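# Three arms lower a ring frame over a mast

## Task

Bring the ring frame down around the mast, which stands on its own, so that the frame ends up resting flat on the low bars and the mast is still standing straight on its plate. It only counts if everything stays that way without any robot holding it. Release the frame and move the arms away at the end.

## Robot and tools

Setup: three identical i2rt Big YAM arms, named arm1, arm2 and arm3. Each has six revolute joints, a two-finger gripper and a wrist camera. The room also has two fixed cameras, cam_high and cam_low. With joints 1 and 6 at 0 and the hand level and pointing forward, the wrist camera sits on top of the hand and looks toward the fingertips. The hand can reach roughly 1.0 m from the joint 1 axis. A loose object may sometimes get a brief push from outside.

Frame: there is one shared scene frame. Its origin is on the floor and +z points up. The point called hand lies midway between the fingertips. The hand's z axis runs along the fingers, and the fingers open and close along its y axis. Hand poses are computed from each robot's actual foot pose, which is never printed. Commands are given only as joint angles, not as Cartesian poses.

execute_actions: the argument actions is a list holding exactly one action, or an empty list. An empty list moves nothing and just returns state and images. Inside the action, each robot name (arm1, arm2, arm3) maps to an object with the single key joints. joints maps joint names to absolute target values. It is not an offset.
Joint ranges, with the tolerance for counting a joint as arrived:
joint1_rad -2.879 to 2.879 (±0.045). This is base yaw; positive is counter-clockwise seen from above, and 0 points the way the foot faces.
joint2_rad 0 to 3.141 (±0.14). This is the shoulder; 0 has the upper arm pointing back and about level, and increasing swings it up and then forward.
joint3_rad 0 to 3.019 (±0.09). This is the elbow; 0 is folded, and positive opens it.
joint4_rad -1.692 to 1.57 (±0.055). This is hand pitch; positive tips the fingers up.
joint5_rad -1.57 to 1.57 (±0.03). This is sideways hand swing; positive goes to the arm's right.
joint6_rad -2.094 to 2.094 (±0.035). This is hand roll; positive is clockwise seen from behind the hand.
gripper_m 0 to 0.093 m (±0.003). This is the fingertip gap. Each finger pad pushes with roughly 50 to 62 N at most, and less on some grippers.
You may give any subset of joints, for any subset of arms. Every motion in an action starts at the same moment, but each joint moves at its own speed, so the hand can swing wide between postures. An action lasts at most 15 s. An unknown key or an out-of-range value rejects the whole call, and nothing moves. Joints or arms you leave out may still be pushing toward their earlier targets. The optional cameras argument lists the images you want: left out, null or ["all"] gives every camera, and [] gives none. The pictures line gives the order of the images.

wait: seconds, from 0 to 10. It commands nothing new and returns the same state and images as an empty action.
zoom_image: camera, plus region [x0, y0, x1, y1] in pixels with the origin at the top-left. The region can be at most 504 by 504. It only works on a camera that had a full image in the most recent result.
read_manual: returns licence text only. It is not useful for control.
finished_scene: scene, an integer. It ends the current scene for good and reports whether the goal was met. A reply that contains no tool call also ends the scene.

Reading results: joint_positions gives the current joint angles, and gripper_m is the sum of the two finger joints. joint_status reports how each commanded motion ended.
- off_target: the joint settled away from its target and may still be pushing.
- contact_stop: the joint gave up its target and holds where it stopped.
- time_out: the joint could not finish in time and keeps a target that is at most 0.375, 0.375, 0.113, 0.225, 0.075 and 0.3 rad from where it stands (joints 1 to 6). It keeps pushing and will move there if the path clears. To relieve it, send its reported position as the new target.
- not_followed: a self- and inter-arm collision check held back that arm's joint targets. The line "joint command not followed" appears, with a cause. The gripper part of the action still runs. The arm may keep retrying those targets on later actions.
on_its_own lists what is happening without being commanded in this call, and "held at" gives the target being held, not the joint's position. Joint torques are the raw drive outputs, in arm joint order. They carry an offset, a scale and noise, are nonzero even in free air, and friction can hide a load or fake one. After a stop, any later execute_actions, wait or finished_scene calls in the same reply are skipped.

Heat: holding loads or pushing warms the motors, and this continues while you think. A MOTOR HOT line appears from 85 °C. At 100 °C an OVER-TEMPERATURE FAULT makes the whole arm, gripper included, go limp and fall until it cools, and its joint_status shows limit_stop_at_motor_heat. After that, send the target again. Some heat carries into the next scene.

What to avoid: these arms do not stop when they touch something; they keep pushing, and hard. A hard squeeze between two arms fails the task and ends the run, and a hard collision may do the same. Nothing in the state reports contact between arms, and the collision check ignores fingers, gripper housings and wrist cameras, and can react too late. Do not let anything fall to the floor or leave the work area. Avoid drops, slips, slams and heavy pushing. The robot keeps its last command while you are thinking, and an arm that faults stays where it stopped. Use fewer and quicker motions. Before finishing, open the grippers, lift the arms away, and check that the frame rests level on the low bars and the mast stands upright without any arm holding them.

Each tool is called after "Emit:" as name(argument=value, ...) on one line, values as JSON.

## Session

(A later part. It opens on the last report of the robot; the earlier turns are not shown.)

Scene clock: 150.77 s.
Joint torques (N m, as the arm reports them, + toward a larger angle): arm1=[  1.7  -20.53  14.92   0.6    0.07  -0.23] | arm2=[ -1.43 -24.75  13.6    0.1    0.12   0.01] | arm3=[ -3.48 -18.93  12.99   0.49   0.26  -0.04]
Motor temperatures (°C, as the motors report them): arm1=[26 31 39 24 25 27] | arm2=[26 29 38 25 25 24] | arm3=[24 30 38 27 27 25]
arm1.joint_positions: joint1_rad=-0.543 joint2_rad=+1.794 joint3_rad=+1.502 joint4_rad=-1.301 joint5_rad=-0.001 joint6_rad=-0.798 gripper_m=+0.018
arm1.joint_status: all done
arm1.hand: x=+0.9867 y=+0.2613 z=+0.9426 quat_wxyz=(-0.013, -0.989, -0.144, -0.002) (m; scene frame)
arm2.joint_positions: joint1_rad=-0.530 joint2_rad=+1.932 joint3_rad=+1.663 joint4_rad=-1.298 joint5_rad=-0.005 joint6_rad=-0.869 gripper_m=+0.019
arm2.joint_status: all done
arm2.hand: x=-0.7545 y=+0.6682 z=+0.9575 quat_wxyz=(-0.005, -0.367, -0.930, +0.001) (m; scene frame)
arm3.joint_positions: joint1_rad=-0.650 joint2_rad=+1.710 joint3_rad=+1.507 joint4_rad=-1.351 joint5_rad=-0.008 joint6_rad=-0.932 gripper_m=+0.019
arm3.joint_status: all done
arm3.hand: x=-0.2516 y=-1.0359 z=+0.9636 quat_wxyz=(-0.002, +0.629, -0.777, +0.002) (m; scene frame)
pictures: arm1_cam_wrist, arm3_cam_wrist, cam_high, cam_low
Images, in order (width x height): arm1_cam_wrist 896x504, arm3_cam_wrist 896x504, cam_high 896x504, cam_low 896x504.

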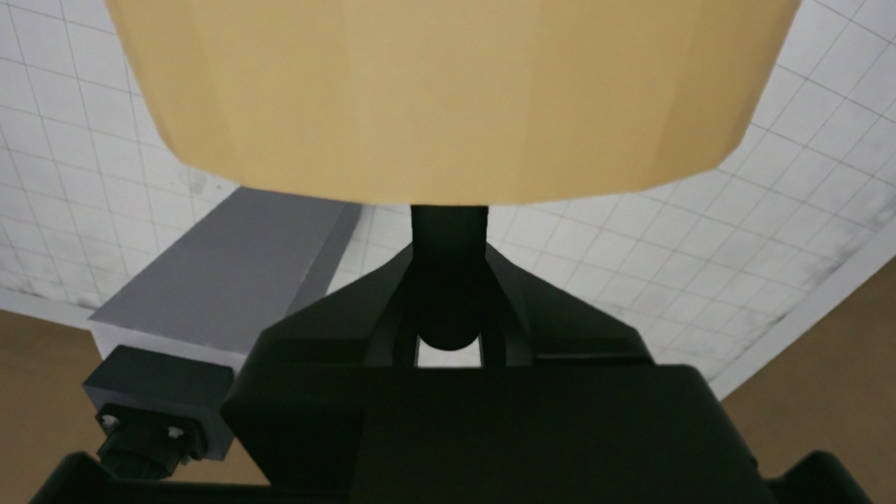

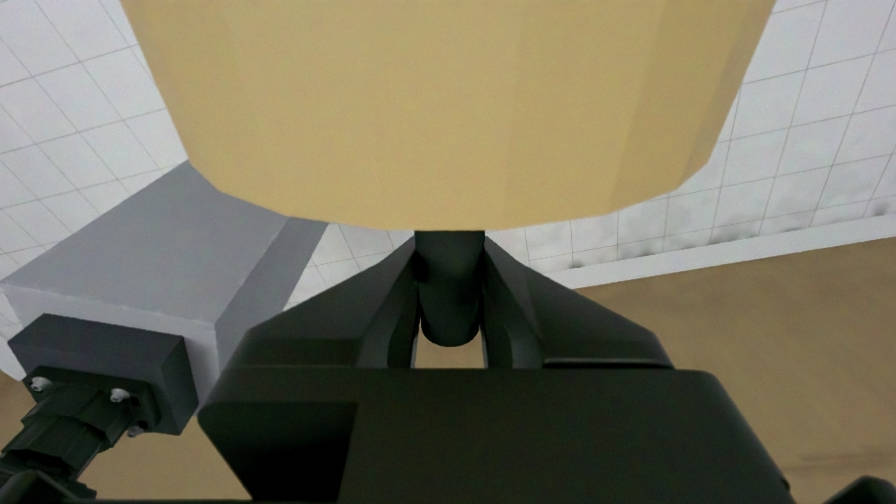

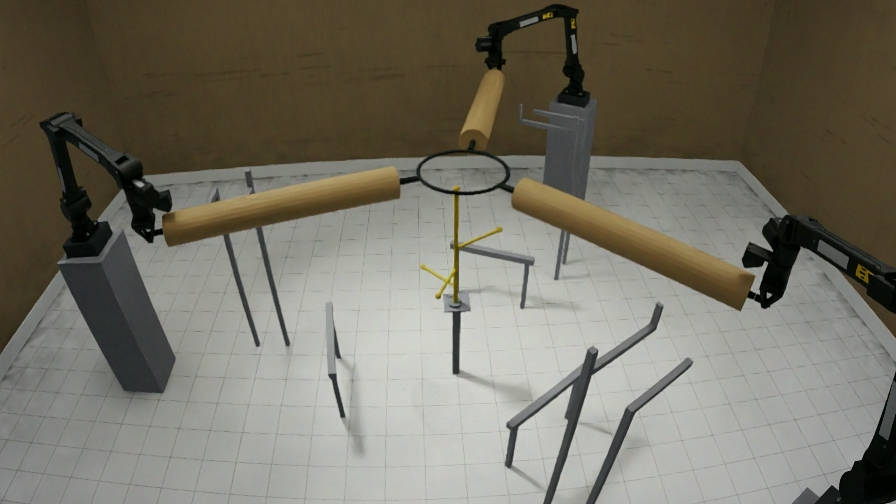

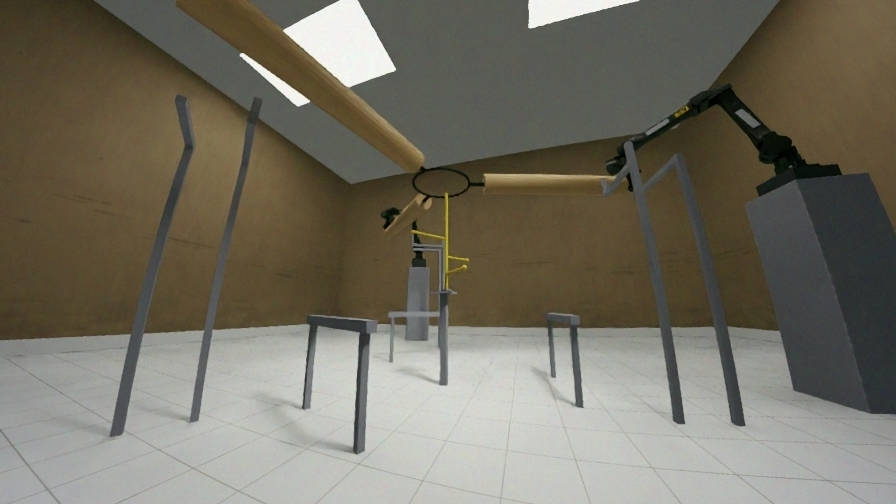

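Emit:
execute_actions(actions=[{"arm1":{"joints":{"joint1_rad":-0.505,"joint2_rad":1.898,"joint3_rad":1.416,"joint4_rad":-1.02,"joint6_rad":-0.753}},"arm2":{"joints":{"joint1_rad":-0.568,"joint2_rad":2.059,"joint3_rad":1.592,"joint4_rad":-1.048,"joint6_rad":-0.913}},"arm3":{"joints":{"joint1_rad":-0.66,"joint2_rad":1.744,"joint3_rad":1.272,"joint4_rad":-1.022,"joint6_rad":-0.946}}}], cameras=["cam_high","cam_low"])

Scene clock: 170.67 s.
Joint torques (N m, as the arm reports them, + toward a larger angle): arm1=[  1.3  -22.97  11.     0.77   0.11  -0.07] | arm2=[ -1.38 -26.71   8.87   0.22   0.02  -0.07] | arm3=[ -2.35 -18.69   9.93   0.72   0.04   0.03]
Motor temperatures (°C, as the motors report them): arm1=[26 31 39 24 25 27] | arm2=[26 30 39 25 25 24] | arm3=[24 31 38 27 27 25]
arm1.joint_positions: joint1_rad=-0.504 joint2_rad=+1.957 joint3_rad=+1.384 joint4_rad=-1.028 joint5_rad=-0.002 joint6_rad=-0.755 gripper_m=+0.018
arm1.joint_status: all done
arm1.hand: x=+0.9681 y=+0.2452 z=+0.8167 quat_wxyz=(-0.015, -0.990, -0.142, -0.006) (m; scene frame)
arm2.joint_positions: joint1_rad=-0.560 joint2_rad=+2.098 joint3_rad=+1.581 joint4_rad=-1.046 joint5_rad=-0.003 joint6_rad=-0.899 gripper_m=+0.019
arm2.joint_status: all done
arm2.hand: x=-0.7734 y=+0.6526 z=+0.8328 quat_wxyz=(-0.004, -0.367, -0.930, +0.003) (m; scene frame)
arm3.joint_positions: joint1_rad=-0.656 joint2_rad=+1.774 joint3_rad=+1.246 joint4_rad=-1.028 joint5_rad=-0.003 joint6_rad=-0.941 gripper_m=+0.019
arm3.joint_status: all done
arm3.hand: x=-0.2701 y=-1.0504 z=+0.8401 quat_wxyz=(-0.001, +0.630, -0.776, +0.004) (m; scene frame)
pictures: cam_high, cam_low
Images, in order (width x height): cam_high 896x504, cam_low 896x504.

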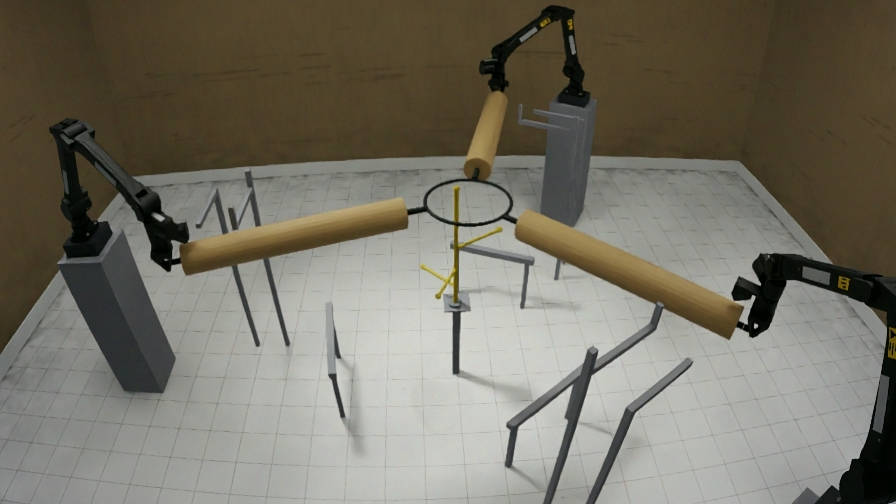

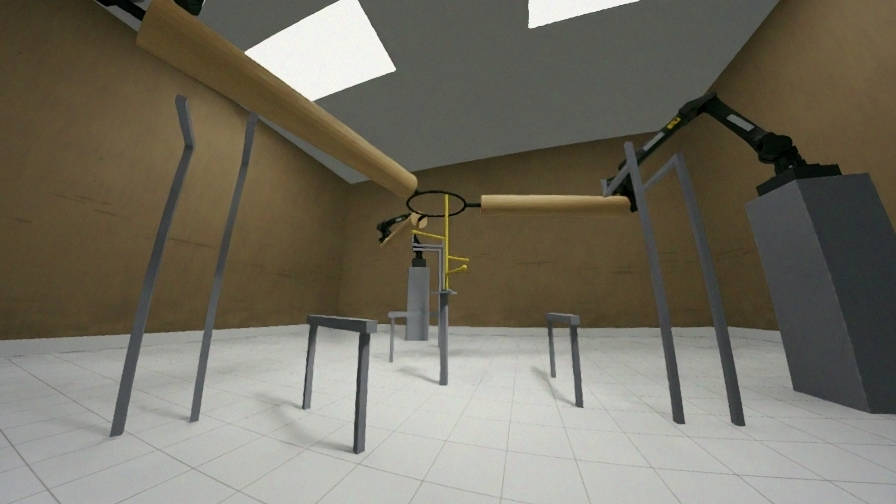

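Emit:
zoom_image(camera="cam_high", region=[390, 155, 558, 323])

Emit:
zoom_image(camera="cam_low", region=[375, 170, 501, 310])

Region (390, 155, 558, 323) of cam_high's 896x504 image, scaled by 3.000, with more detail than that image has.

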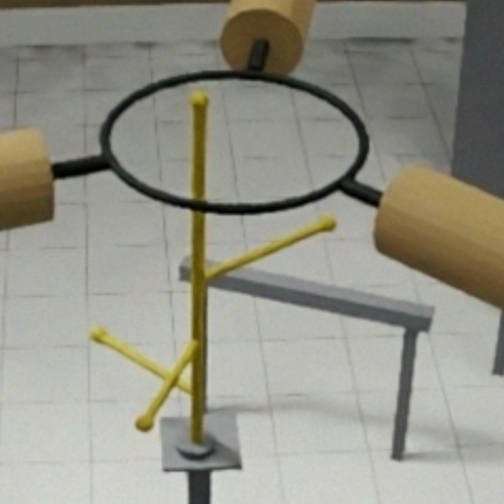

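Region (375, 170, 501, 310) of cam_low's 896x504 image, scaled by 3.600, with more detail than that image has; it fills the left 454 columns of this view, and the rest is white.

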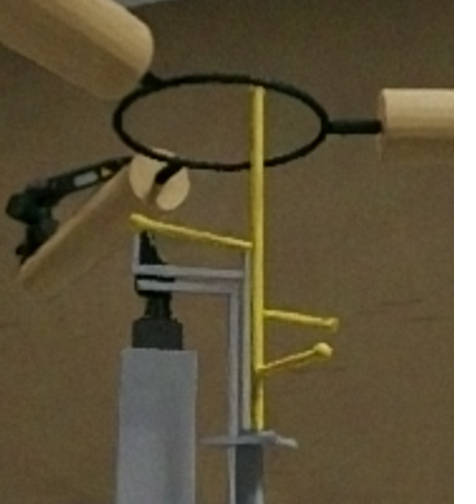

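Emit:
execute_actions(actions=[{"arm1":{"joints":{"joint1_rad":-0.465,"joint2_rad":2.11,"joint3_rad":1.456,"joint4_rad":-0.819,"joint6_rad":-0.715}},"arm2":{"joints":{"joint1_rad":-0.618,"joint2_rad":2.257,"joint3_rad":1.645,"joint4_rad":-0.872,"joint6_rad":-0.962}},"arm3":{"joints":{"joint1_rad":-0.646,"joint2_rad":1.87,"joint3_rad":1.08,"joint4_rad":-0.707,"joint6_rad":-0.928}}}], cameras=["cam_high","cam_low"])

Emit:
zoom_image(camera="cam_high", region=[390, 155, 558, 323])

Emit:
zoom_image(camera="cam_low", region=[375, 170, 501, 310])

Scene clock: 199.23 s.
Joint torques (N m, as the arm reports them, + toward a larger angle): arm1=[  1.06 -24.56  11.52   0.67   0.09  -0.1 ] | arm2=[ -1.42 -29.61  11.19   0.34   0.07  -0.04] | arm3=[ -2.52 -18.19   7.79   0.98  -0.09   0.06]
Motor temperatures (°C, as the motors report them): arm1=[26 33 37 24 25 27] | arm2=[26 31 36 25 25 24] | arm3=[24 31 35 27 27 25]
arm1.joint_positions: joint1_rad=-0.464 joint2_rad=+2.171 joint3_rad=+1.409 joint4_rad=-0.825 joint5_rad=-0.001 joint6_rad=-0.713 gripper_m=+0.018
arm1.joint_status: all done
arm1.hand: x=+0.9363 y=+0.2341 z=+0.7096 quat_wxyz=(-0.011, -0.990, -0.141, +0.000) (m; scene frame)
arm2.joint_positions: joint1_rad=-0.610 joint2_rad=+2.293 joint3_rad=+1.595 joint4_rad=-0.870 joint5_rad=-0.004 joint6_rad=-0.948 gripper_m=+0.019
arm2.joint_status: all done
arm2.hand: x=-0.8044 y=+0.6445 z=+0.7221 quat_wxyz=(-0.004, -0.368, -0.930, +0.001) (m; scene frame)
arm3.joint_positions: joint1_rad=-0.641 joint2_rad=+1.898 joint3_rad=+1.058 joint4_rad=-0.717 joint5_rad=+0.000 joint6_rad=-0.924 gripper_m=+0.019
arm3.joint_status: all done
arm3.hand: x=-0.3028 y=-1.0593 z=+0.7279 quat_wxyz=(+0.000, +0.629, -0.777, +0.005) (m; scene frame)
pictures: cam_high, cam_low
Images, in order (width x height): cam_high 896x504, cam_low 896x504.

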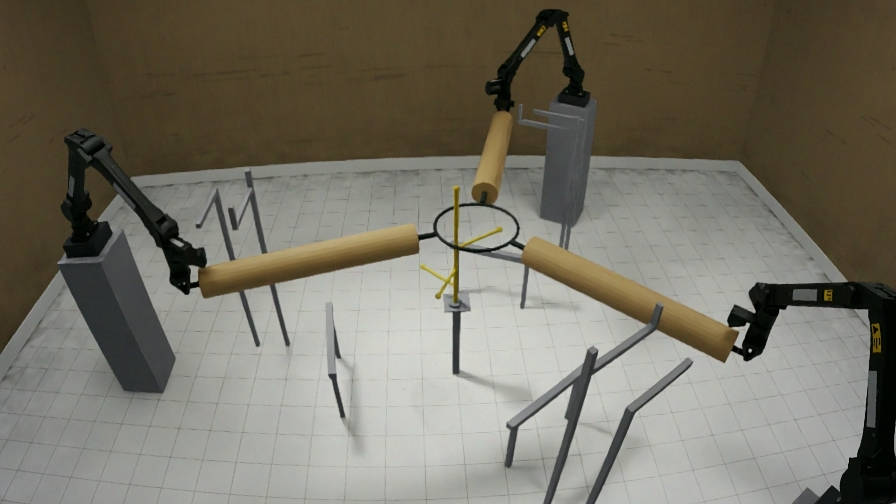

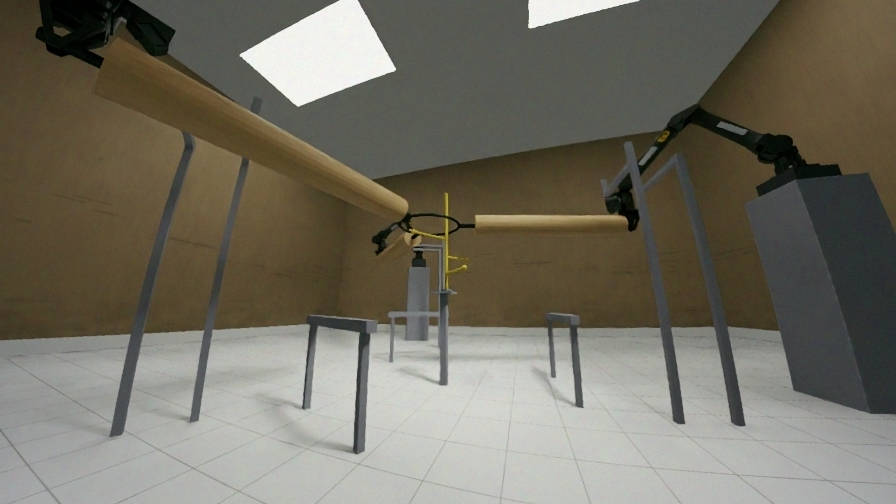

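Region (390, 155, 558, 323) of cam_high's 896x504 image, scaled by 3.000, with more detail than that image has.

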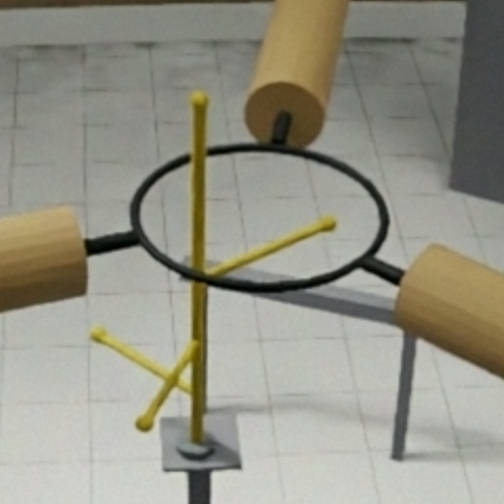

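Region (375, 170, 501, 310) of cam_low's 896x504 image, scaled by 3.600, with more detail than that image has; it fills the left 454 columns of this view, and the rest is white.

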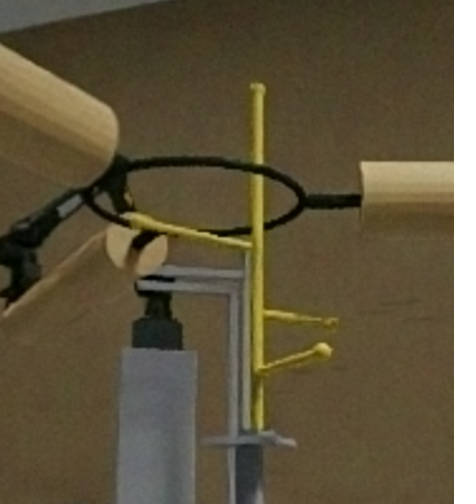

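Emit:
execute_actions(actions=[{"arm1":{"joints":{"joint1_rad":-0.47,"joint2_rad":2.335,"joint3_rad":1.484,"joint4_rad":-0.626,"joint6_rad":-0.72}},"arm2":{"joints":{"joint2_rad":2.472,"joint3_rad":1.69,"joint4_rad":-0.705}},"arm3":{"joints":{"joint1_rad":-0.642,"joint2_rad":2.137,"joint3_rad":1.103,"joint4_rad":-0.45,"joint6_rad":-0.922}}}], cameras=["cam_high","cam_low"])

Emit:
zoom_image(camera="cam_high", region=[390, 155, 558, 323])

Emit:
zoom_image(camera="cam_low", region=[375, 170, 501, 310])

Scene clock: 231.00 s.
Joint torques (N m, as the arm reports them, + toward a larger angle): arm1=[  1.17 -25.26   9.69   0.76   0.13  -0.1 ] | arm2=[ -0.53 -29.01   9.74   0.65   0.04  -0.04] | arm3=[ -2.54 -19.79   6.79   0.63  -0.01   0.03]
Motor temperatures (°C, as the motors report them): arm1=[26 34 38 24 25 27] | arm2=[26 32 37 25 25 24] | arm3=[24 31 34 27 27 25]
arm1.joint_positions: joint1_rad=-0.469 joint2_rad=+2.392 joint3_rad=+1.443 joint4_rad=-0.634 joint5_rad=-0.003 joint6_rad=-0.718 gripper_m=+0.018
arm1.joint_status: all done
arm1.hand: x=+0.9355 y=+0.2347 z=+0.5966 quat_wxyz=(-0.010, -0.990, -0.141, +0.002) (m; scene frame)
arm2.joint_positions: joint1_rad=-0.612 joint2_rad=+2.509 joint3_rad=+1.645 joint4_rad=-0.706 joint5_rad=-0.003 joint6_rad=-0.949 gripper_m=+0.019
arm2.joint_status: all done
arm2.hand: x=-0.8055 y=+0.6450 z=+0.6073 quat_wxyz=(-0.003, -0.368, -0.930, +0.000) (m; scene frame)
arm3.joint_positions: joint1_rad=-0.637 joint2_rad=+2.171 joint3_rad=+1.070 joint4_rad=-0.453 joint5_rad=-0.002 joint6_rad=-0.916 gripper_m=+0.019
arm3.joint_status: all done
arm3.hand: x=-0.3023 y=-1.0582 z=+0.6089 quat_wxyz=(-0.001, +0.628, -0.778, +0.005) (m; scene frame)
pictures: cam_high, cam_low
Images, in order (width x height): cam_high 896x504, cam_low 896x504.

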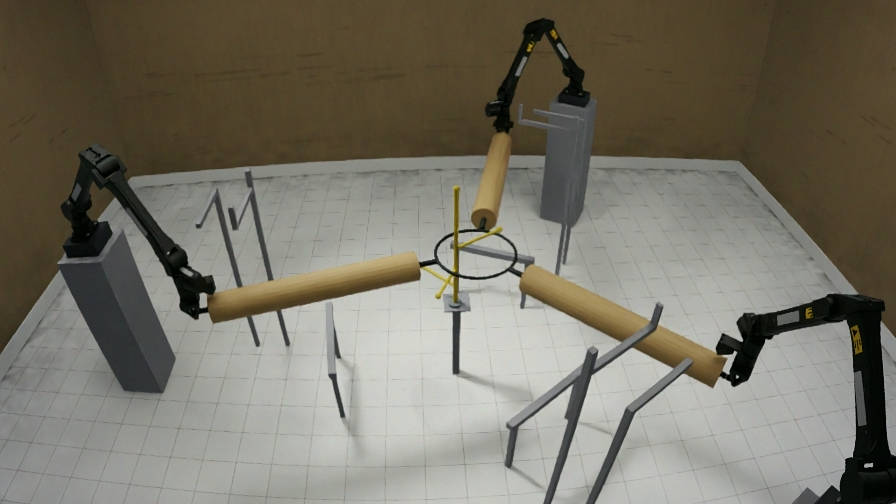

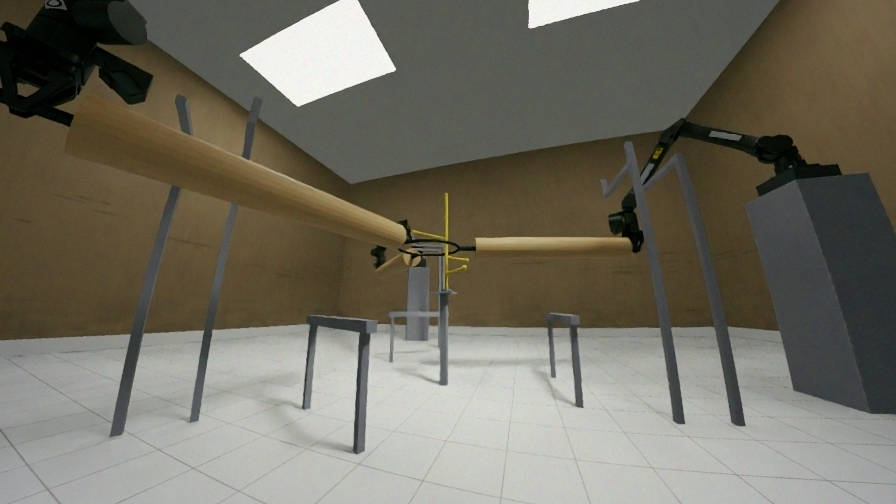

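Region (390, 155, 558, 323) of cam_high's 896x504 image, scaled by 3.000, with more detail than that image has.

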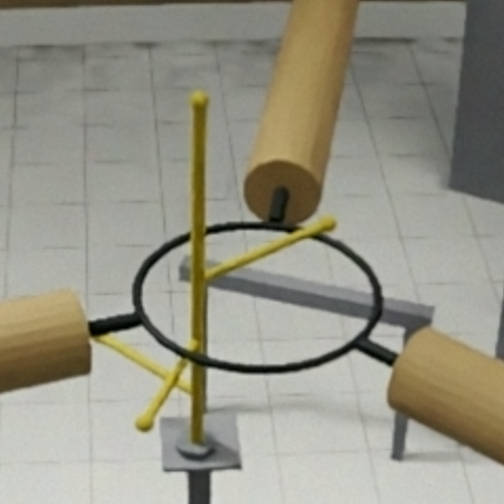

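Region (375, 170, 501, 310) of cam_low's 896x504 image, scaled by 3.600, with more detail than that image has; it fills the left 454 columns of this view, and the rest is white.

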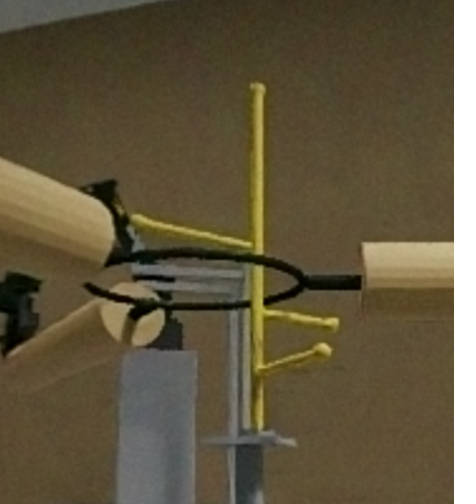

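Emit:
execute_actions(actions=[{"arm1":{"joints":{"joint1_rad":-0.728,"joint2_rad":2.283,"joint3_rad":1.361,"joint4_rad":-0.564,"joint6_rad":-0.986}},"arm2":{"joints":{"joint1_rad":-0.445,"joint2_rad":2.311,"joint3_rad":1.247,"joint4_rad":-0.451,"joint6_rad":-0.776}},"arm3":{"joints":{"joint1_rad":-0.552,"joint2_rad":2.33,"joint3_rad":1.591,"joint4_rad":-0.75,"joint6_rad":-0.826}}}], cameras=["cam_high","cam_low"])

Emit:
zoom_image(camera="cam_high", region=[370, 180, 538, 348])

Emit:
zoom_image(camera="cam_low", region=[375, 170, 501, 310])

Scene clock: 262.13 s.
Joint torques (N m, as the arm reports them, + toward a larger angle): arm1=[  1.86 -25.4    7.35   0.8    0.36  -0.07] | arm2=[ -1.34 -26.2    4.6    0.51  -0.11   0.09] | arm3=[ -2.02 -22.21   9.82   0.33  -0.27   0.19]
Motor temperatures (°C, as the motors report them): arm1=[26 34 37 24 25 27] | arm2=[26 33 36 25 25 24] | arm3=[24 32 33 27 27 25]
arm1.joint_positions: joint1_rad=-0.731 joint2_rad=+2.353 joint3_rad=+1.338 joint4_rad=-0.576 joint5_rad=-0.008 joint6_rad=-0.988 gripper_m=+0.018
arm1.joint_status: all done
arm1.hand: x=+1.0379 y=+0.3388 z=+0.5929 quat_wxyz=(-0.016, -0.989, -0.145, +0.003) (m; scene frame)
arm2.joint_positions: joint1_rad=-0.443 joint2_rad=+2.350 joint3_rad=+1.242 joint4_rad=-0.460 joint5_rad=+0.001 joint6_rad=-0.780 gripper_m=+0.019
arm2.joint_status: all done
arm2.hand: x=-0.7061 y=+0.7483 z=+0.6085 quat_wxyz=(-0.002, -0.368, -0.930, +0.002) (m; scene frame)
arm3.joint_positions: joint1_rad=-0.555 joint2_rad=+2.335 joint3_rad=+1.548 joint4_rad=-0.746 joint5_rad=+0.004 joint6_rad=-0.838 gripper_m=+0.019
arm3.joint_status: all done
arm3.hand: x=-0.1959 y=-0.9528 z=+0.6289 quat_wxyz=(-0.011, +0.630, -0.777, +0.009) (m; scene frame)
pictures: cam_high, cam_low
Images, in order (width x height): cam_high 896x504, cam_low 896x504.

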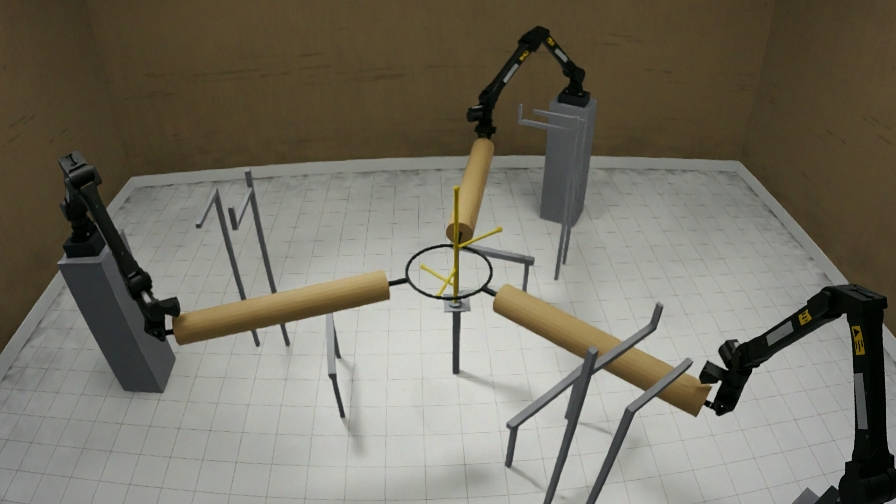

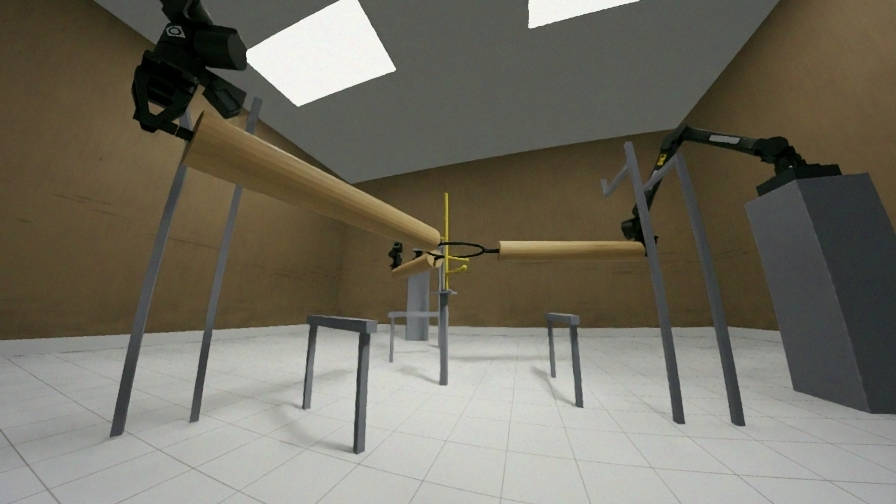

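Region (370, 180, 538, 348) of cam_high's 896x504 image, scaled by 3.000, with more detail than that image has.

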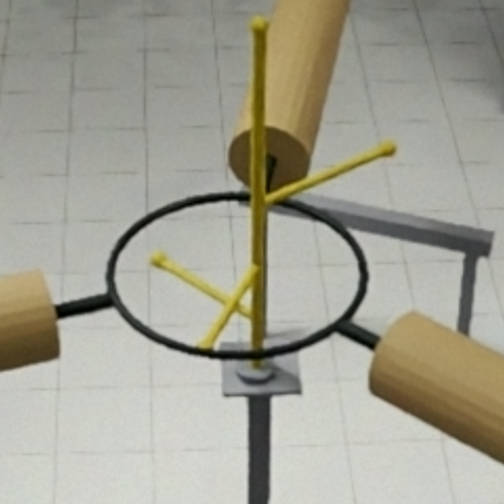

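Region (375, 170, 501, 310) of cam_low's 896x504 image, scaled by 3.600, with more detail than that image has; it fills the left 454 columns of this view, and the rest is white.

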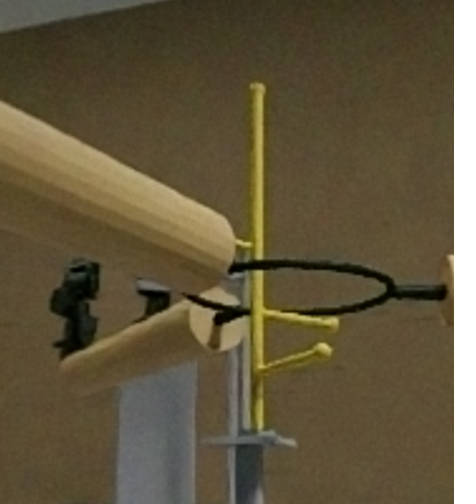

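Emit:
execute_actions(actions=[{"arm1":{"joints":{"joint1_rad":-0.727,"joint2_rad":2.475,"joint3_rad":1.451,"joint4_rad":-0.457,"joint6_rad":-0.98}},"arm2":{"joints":{"joint2_rad":2.51,"joint3_rad":1.364,"joint4_rad":-0.35}},"arm3":{"joints":{"joint2_rad":2.5,"joint3_rad":1.657,"joint4_rad":-0.638}}}], cameras=["cam_high","cam_low"])

Emit:
zoom_image(camera="cam_high", region=[370, 180, 538, 348])

Emit:
zoom_image(camera="cam_low", region=[375, 170, 501, 310])

Scene clock: 280.27 s.
Joint torques (N m, as the arm reports them, + toward a larger angle): arm1=[  1.47 -24.08   8.41   1.21   0.15  -0.13] | arm2=[  0.   -24.68   6.6    0.56  -0.12   0.18] | arm3=[ -2.07 -24.72   8.59   0.54  -0.09   0.17]
Motor temperatures (°C, as the motors report them): arm1=[26 35 36 24 25 27] | arm2=[26 32 34 25 25 24] | arm3=[24 33 35 27 27 25]
arm1.joint_positions: joint1_rad=-0.725 joint2_rad=+2.521 joint3_rad=+1.407 joint4_rad=-0.475 joint5_rad=-0.003 joint6_rad=-0.977 gripper_m=+0.018
arm1.joint_status: all done
arm1.hand: x=+1.0355 y=+0.3357 z=+0.5186 quat_wxyz=(-0.014, -0.990, -0.143, +0.001) (m; scene frame)
arm2.joint_positions: joint1_rad=-0.447 joint2_rad=+2.535 joint3_rad=+1.328 joint4_rad=-0.361 joint5_rad=+0.001 joint6_rad=-0.784 gripper_m=+0.019
arm2.joint_status: all done
arm2.hand: x=-0.7078 y=+0.7472 z=+0.5318 quat_wxyz=(-0.002, -0.368, -0.930, +0.002) (m; scene frame)
arm3.joint_positions: joint1_rad=-0.554 joint2_rad=+2.531 joint3_rad=+1.620 joint4_rad=-0.640 joint5_rad=+0.001 joint6_rad=-0.836 gripper_m=+0.019
arm3.joint_status: all done
arm3.hand: x=-0.1988 y=-0.9540 z=+0.5330 quat_wxyz=(-0.003, +0.630, -0.777, +0.006) (m; scene frame)
pictures: cam_high, cam_low
Images, in order (width x height): cam_high 896x504, cam_low 896x504.

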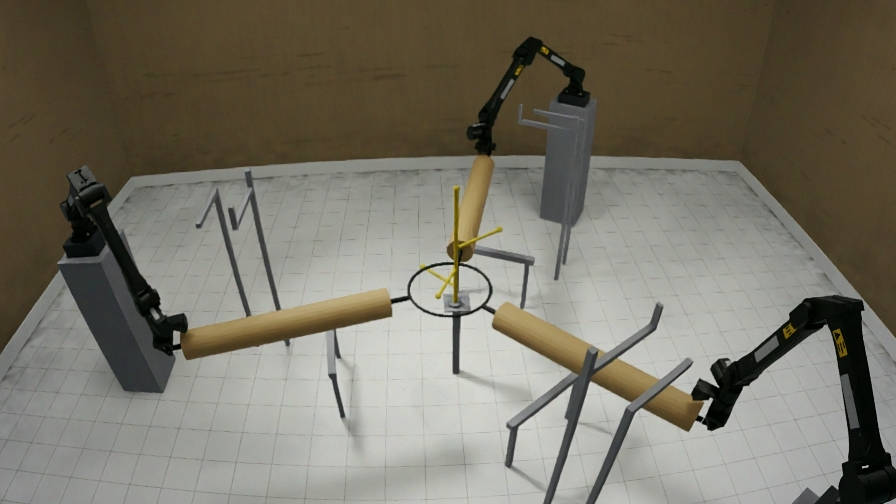

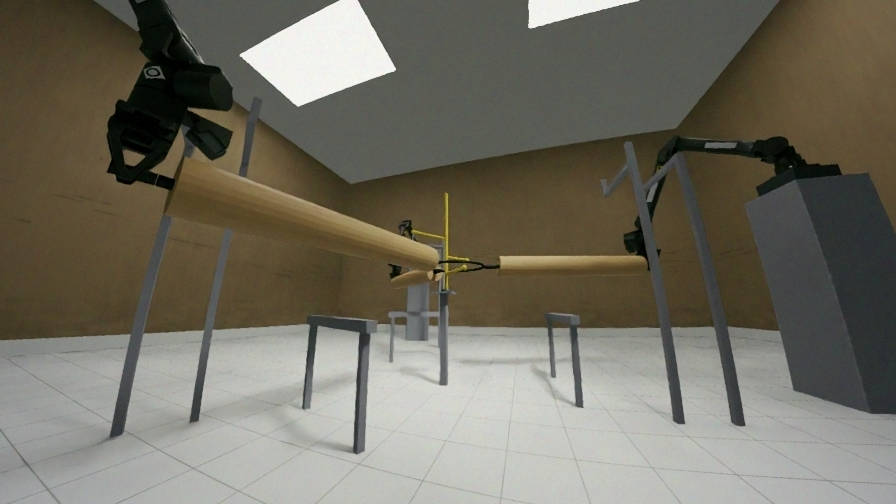

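Region (370, 180, 538, 348) of cam_high's 896x504 image, scaled by 3.000, with more detail than that image has.

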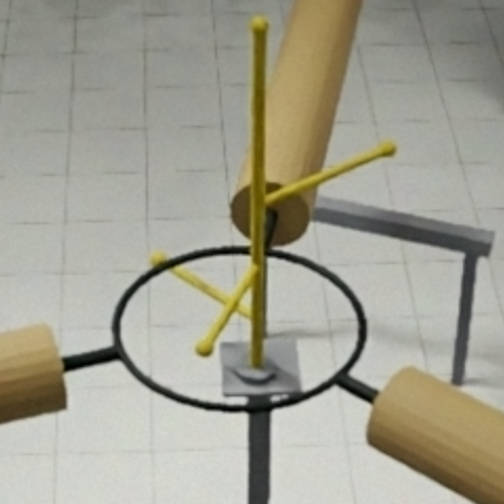

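Region (375, 170, 501, 310) of cam_low's 896x504 image, scaled by 3.600, with more detail than that image has; it fills the left 454 columns of this view, and the rest is white.

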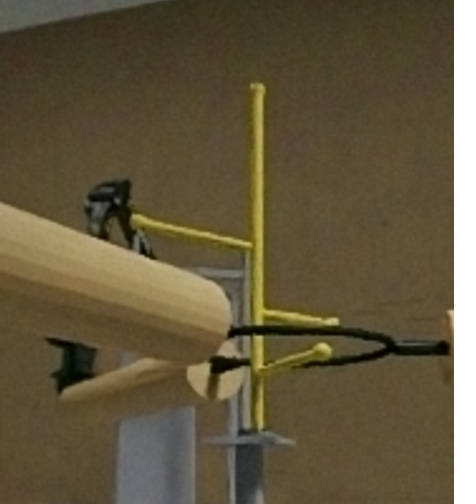

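Emit:
execute_actions(actions=[{"arm1":{"joints":{"joint1_rad":-0.53,"joint2_rad":2.386,"joint3_rad":1.126,"joint4_rad":-0.234,"joint6_rad":-0.778}},"arm2":{"joints":{"joint1_rad":-0.416,"joint2_rad":2.702,"joint3_rad":1.882,"joint4_rad":-0.696,"joint6_rad":-0.747}},"arm3":{"joints":{"joint1_rad":-0.776,"joint2_rad":2.447,"joint3_rad":1.524,"joint4_rad":-0.568,"joint6_rad":-1.062}}}], cameras=["cam_high","cam_low"])

Emit:
zoom_image(camera="cam_high", region=[370, 180, 538, 348])

Emit:
zoom_image(camera="cam_low", region=[375, 170, 501, 310])

Scene clock: 306.70 s.
Joint torques (N m, as the arm reports them, + toward a larger angle): arm1=[  0.69 -23.15   3.74   0.99   0.16  -0.09] | arm2=[ -0.55 -27.17  10.04   0.22  -0.1    0.19] | arm3=[ -2.21 -24.61   6.92   0.52   0.17   0.09]
Motor temperatures (°C, as the motors report them): arm1=[26 35 36 24 25 27] | arm2=[26 32 34 25 25 24] | arm3=[24 34 34 27 27 25]
arm1.joint_positions: joint1_rad=-0.527 joint2_rad=+2.455 joint3_rad=+1.114 joint4_rad=-0.247 joint5_rad=-0.003 joint6_rad=-0.778 gripper_m=+0.018
arm1.joint_status: all done
arm1.hand: x=+1.0589 y=+0.2040 z=+0.5135 quat_wxyz=(-0.012, -0.990, -0.142, +0.000) (m; scene frame)
arm2.joint_positions: joint1_rad=-0.417 joint2_rad=+2.704 joint3_rad=+1.831 joint4_rad=-0.688 joint5_rad=+0.002 joint6_rad=-0.751 gripper_m=+0.019
arm2.joint_status: all done
arm2.hand: x=-0.6846 y=+0.6151 z=+0.5351 quat_wxyz=(-0.003, -0.369, -0.929, +0.005) (m; scene frame)
arm3.joint_positions: joint1_rad=-0.774 joint2_rad=+2.488 joint3_rad=+1.500 joint4_rad=-0.569 joint5_rad=-0.006 joint6_rad=-1.063 gripper_m=+0.019
arm3.joint_status: all done
arm3.hand: x=-0.1764 y=-1.0859 z=+0.5322 quat_wxyz=(+0.000, +0.632, -0.775, +0.003) (m; scene frame)
pictures: cam_high, cam_low
Images, in order (width x height): cam_high 896x504, cam_low 896x504.

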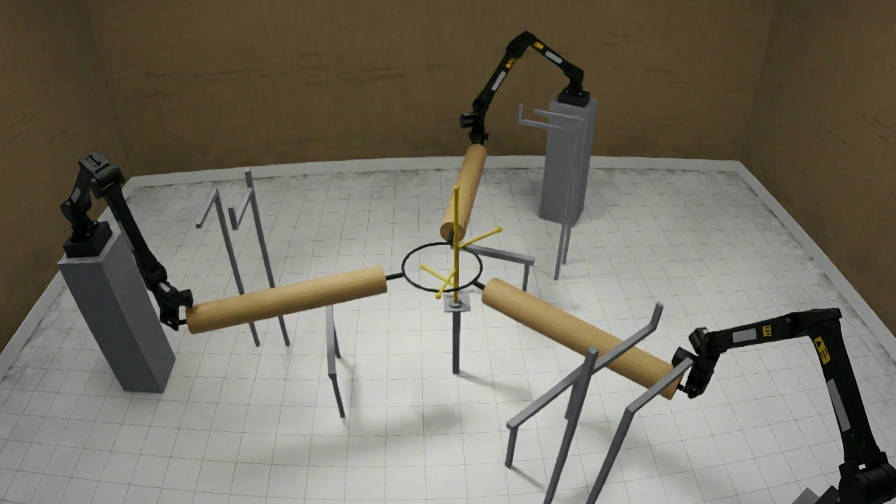

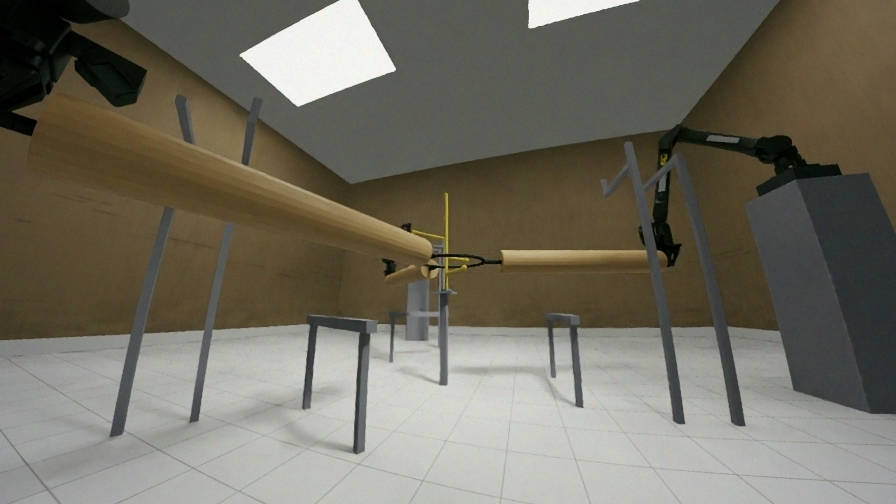

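Region (370, 180, 538, 348) of cam_high's 896x504 image, scaled by 3.000, with more detail than that image has.

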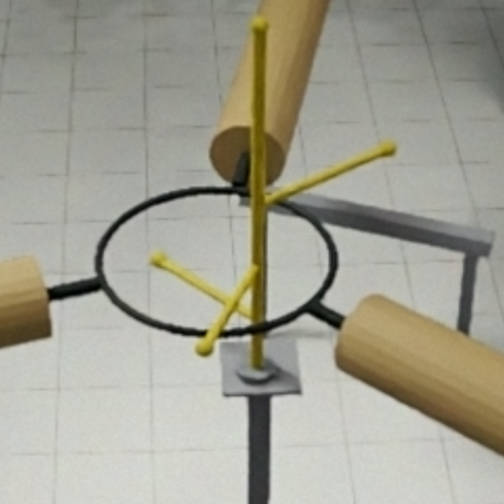

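Region (375, 170, 501, 310) of cam_low's 896x504 image, scaled by 3.600, with more detail than that image has; it fills the left 454 columns of this view, and the rest is white.

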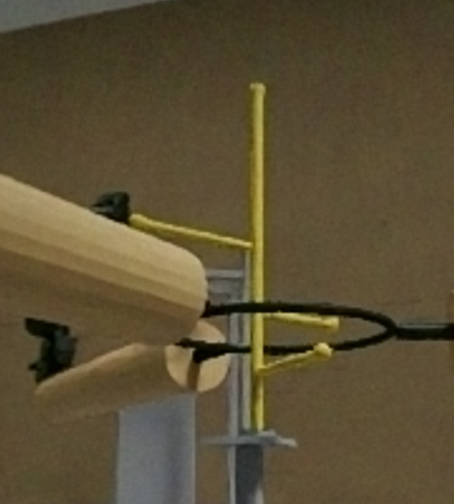

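Emit:
execute_actions(actions=[{"arm1":{"joints":{"joint1_rad":-0.532,"joint2_rad":2.638,"joint3_rad":1.281,"joint4_rad":-0.138}},"arm2":{"joints":{"joint2_rad":2.906,"joint3_rad":2.065,"joint4_rad":-0.651}},"arm3":{"joints":{"joint1_rad":-0.773,"joint2_rad":2.667,"joint3_rad":1.66,"joint4_rad":-0.481,"joint6_rad":-1.056}}}], cameras=["cam_high","cam_low"])

Emit:
zoom_image(camera="cam_high", region=[370, 180, 538, 348])

Emit:
zoom_image(camera="cam_low", region=[375, 170, 501, 310])

Scene clock: 322.33 s.
Joint torques (N m, as the arm reports them, + toward a larger angle): arm1=[  1.72 -21.49   4.07   1.34   0.03  -0.05] | arm2=[  0.05 -30.46   9.66   0.5   -0.15   0.25] | arm3=[ -2.62 -24.21   7.04   0.65   0.07   0.06]
Motor temperatures (°C, as the motors report them): arm1=[26 35 35 24 25 27] | arm2=[26 33 36 25 25 24] | arm3=[24 34 34 27 27 25]
arm1.joint_positions: joint1_rad=-0.532 joint2_rad=+2.678 joint3_rad=+1.256 joint4_rad=-0.160 joint5_rad=+0.001 joint6_rad=-0.783 gripper_m=+0.018
arm1.joint_status: all done
arm1.hand: x=+1.0551 y=+0.2077 z=+0.4290 quat_wxyz=(-0.009, -0.990, -0.142, +0.002) (m; scene frame)
arm2.joint_positions: joint1_rad=-0.423 joint2_rad=+2.931 joint3_rad=+2.017 joint4_rad=-0.655 joint5_rad=+0.002 joint6_rad=-0.759 gripper_m=+0.019
arm2.joint_status: all done
arm2.hand: x=-0.6883 y=+0.6160 z=+0.4393 quat_wxyz=(-0.001, -0.369, -0.929, +0.001) (m; scene frame)
arm3.joint_positions: joint1_rad=-0.768 joint2_rad=+2.698 joint3_rad=+1.626 joint4_rad=-0.485 joint5_rad=-0.004 joint6_rad=-1.053 gripper_m=+0.019
arm3.joint_status: all done
arm3.hand: x=-0.1760 y=-1.0833 z=+0.4404 quat_wxyz=(+0.000, +0.631, -0.776, +0.004) (m; scene frame)
pictures: cam_high, cam_low
Images, in order (width x height): cam_high 896x504, cam_low 896x504.

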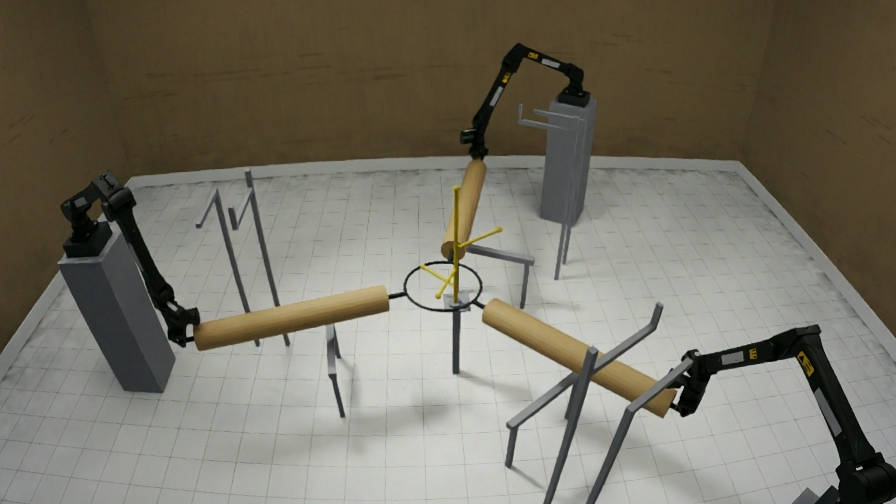

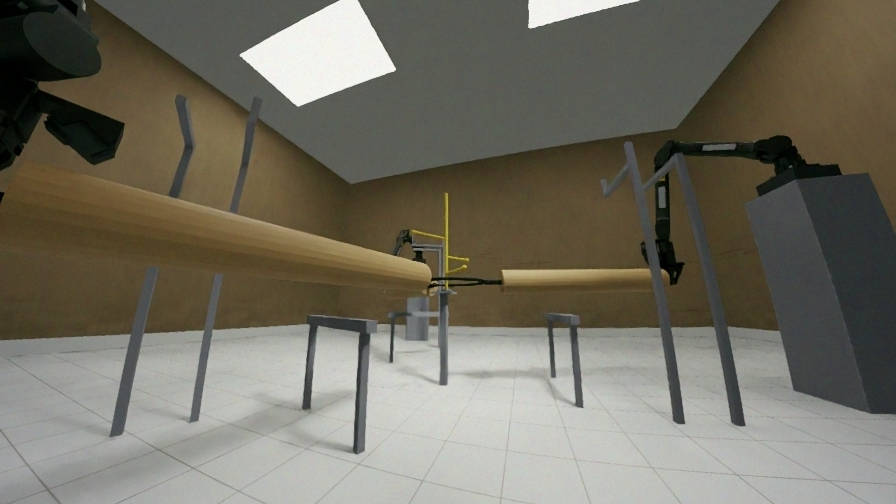

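Region (370, 180, 538, 348) of cam_high's 896x504 image, scaled by 3.000, with more detail than that image has.

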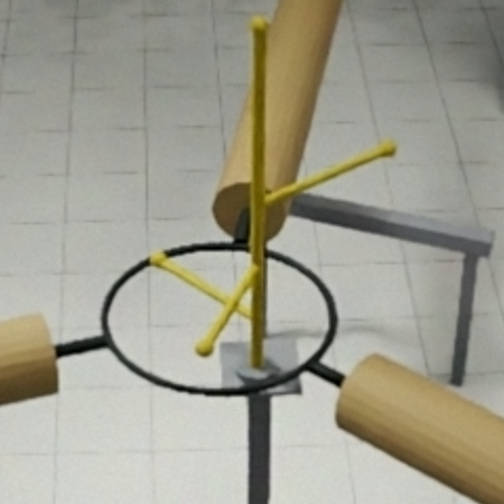

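Region (375, 170, 501, 310) of cam_low's 896x504 image, scaled by 3.600, with more detail than that image has; it fills the left 454 columns of this view, and the rest is white.

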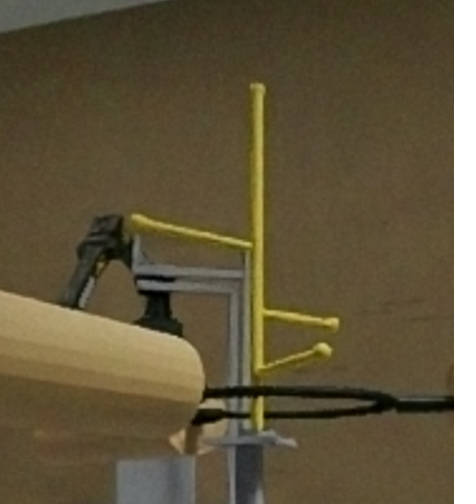

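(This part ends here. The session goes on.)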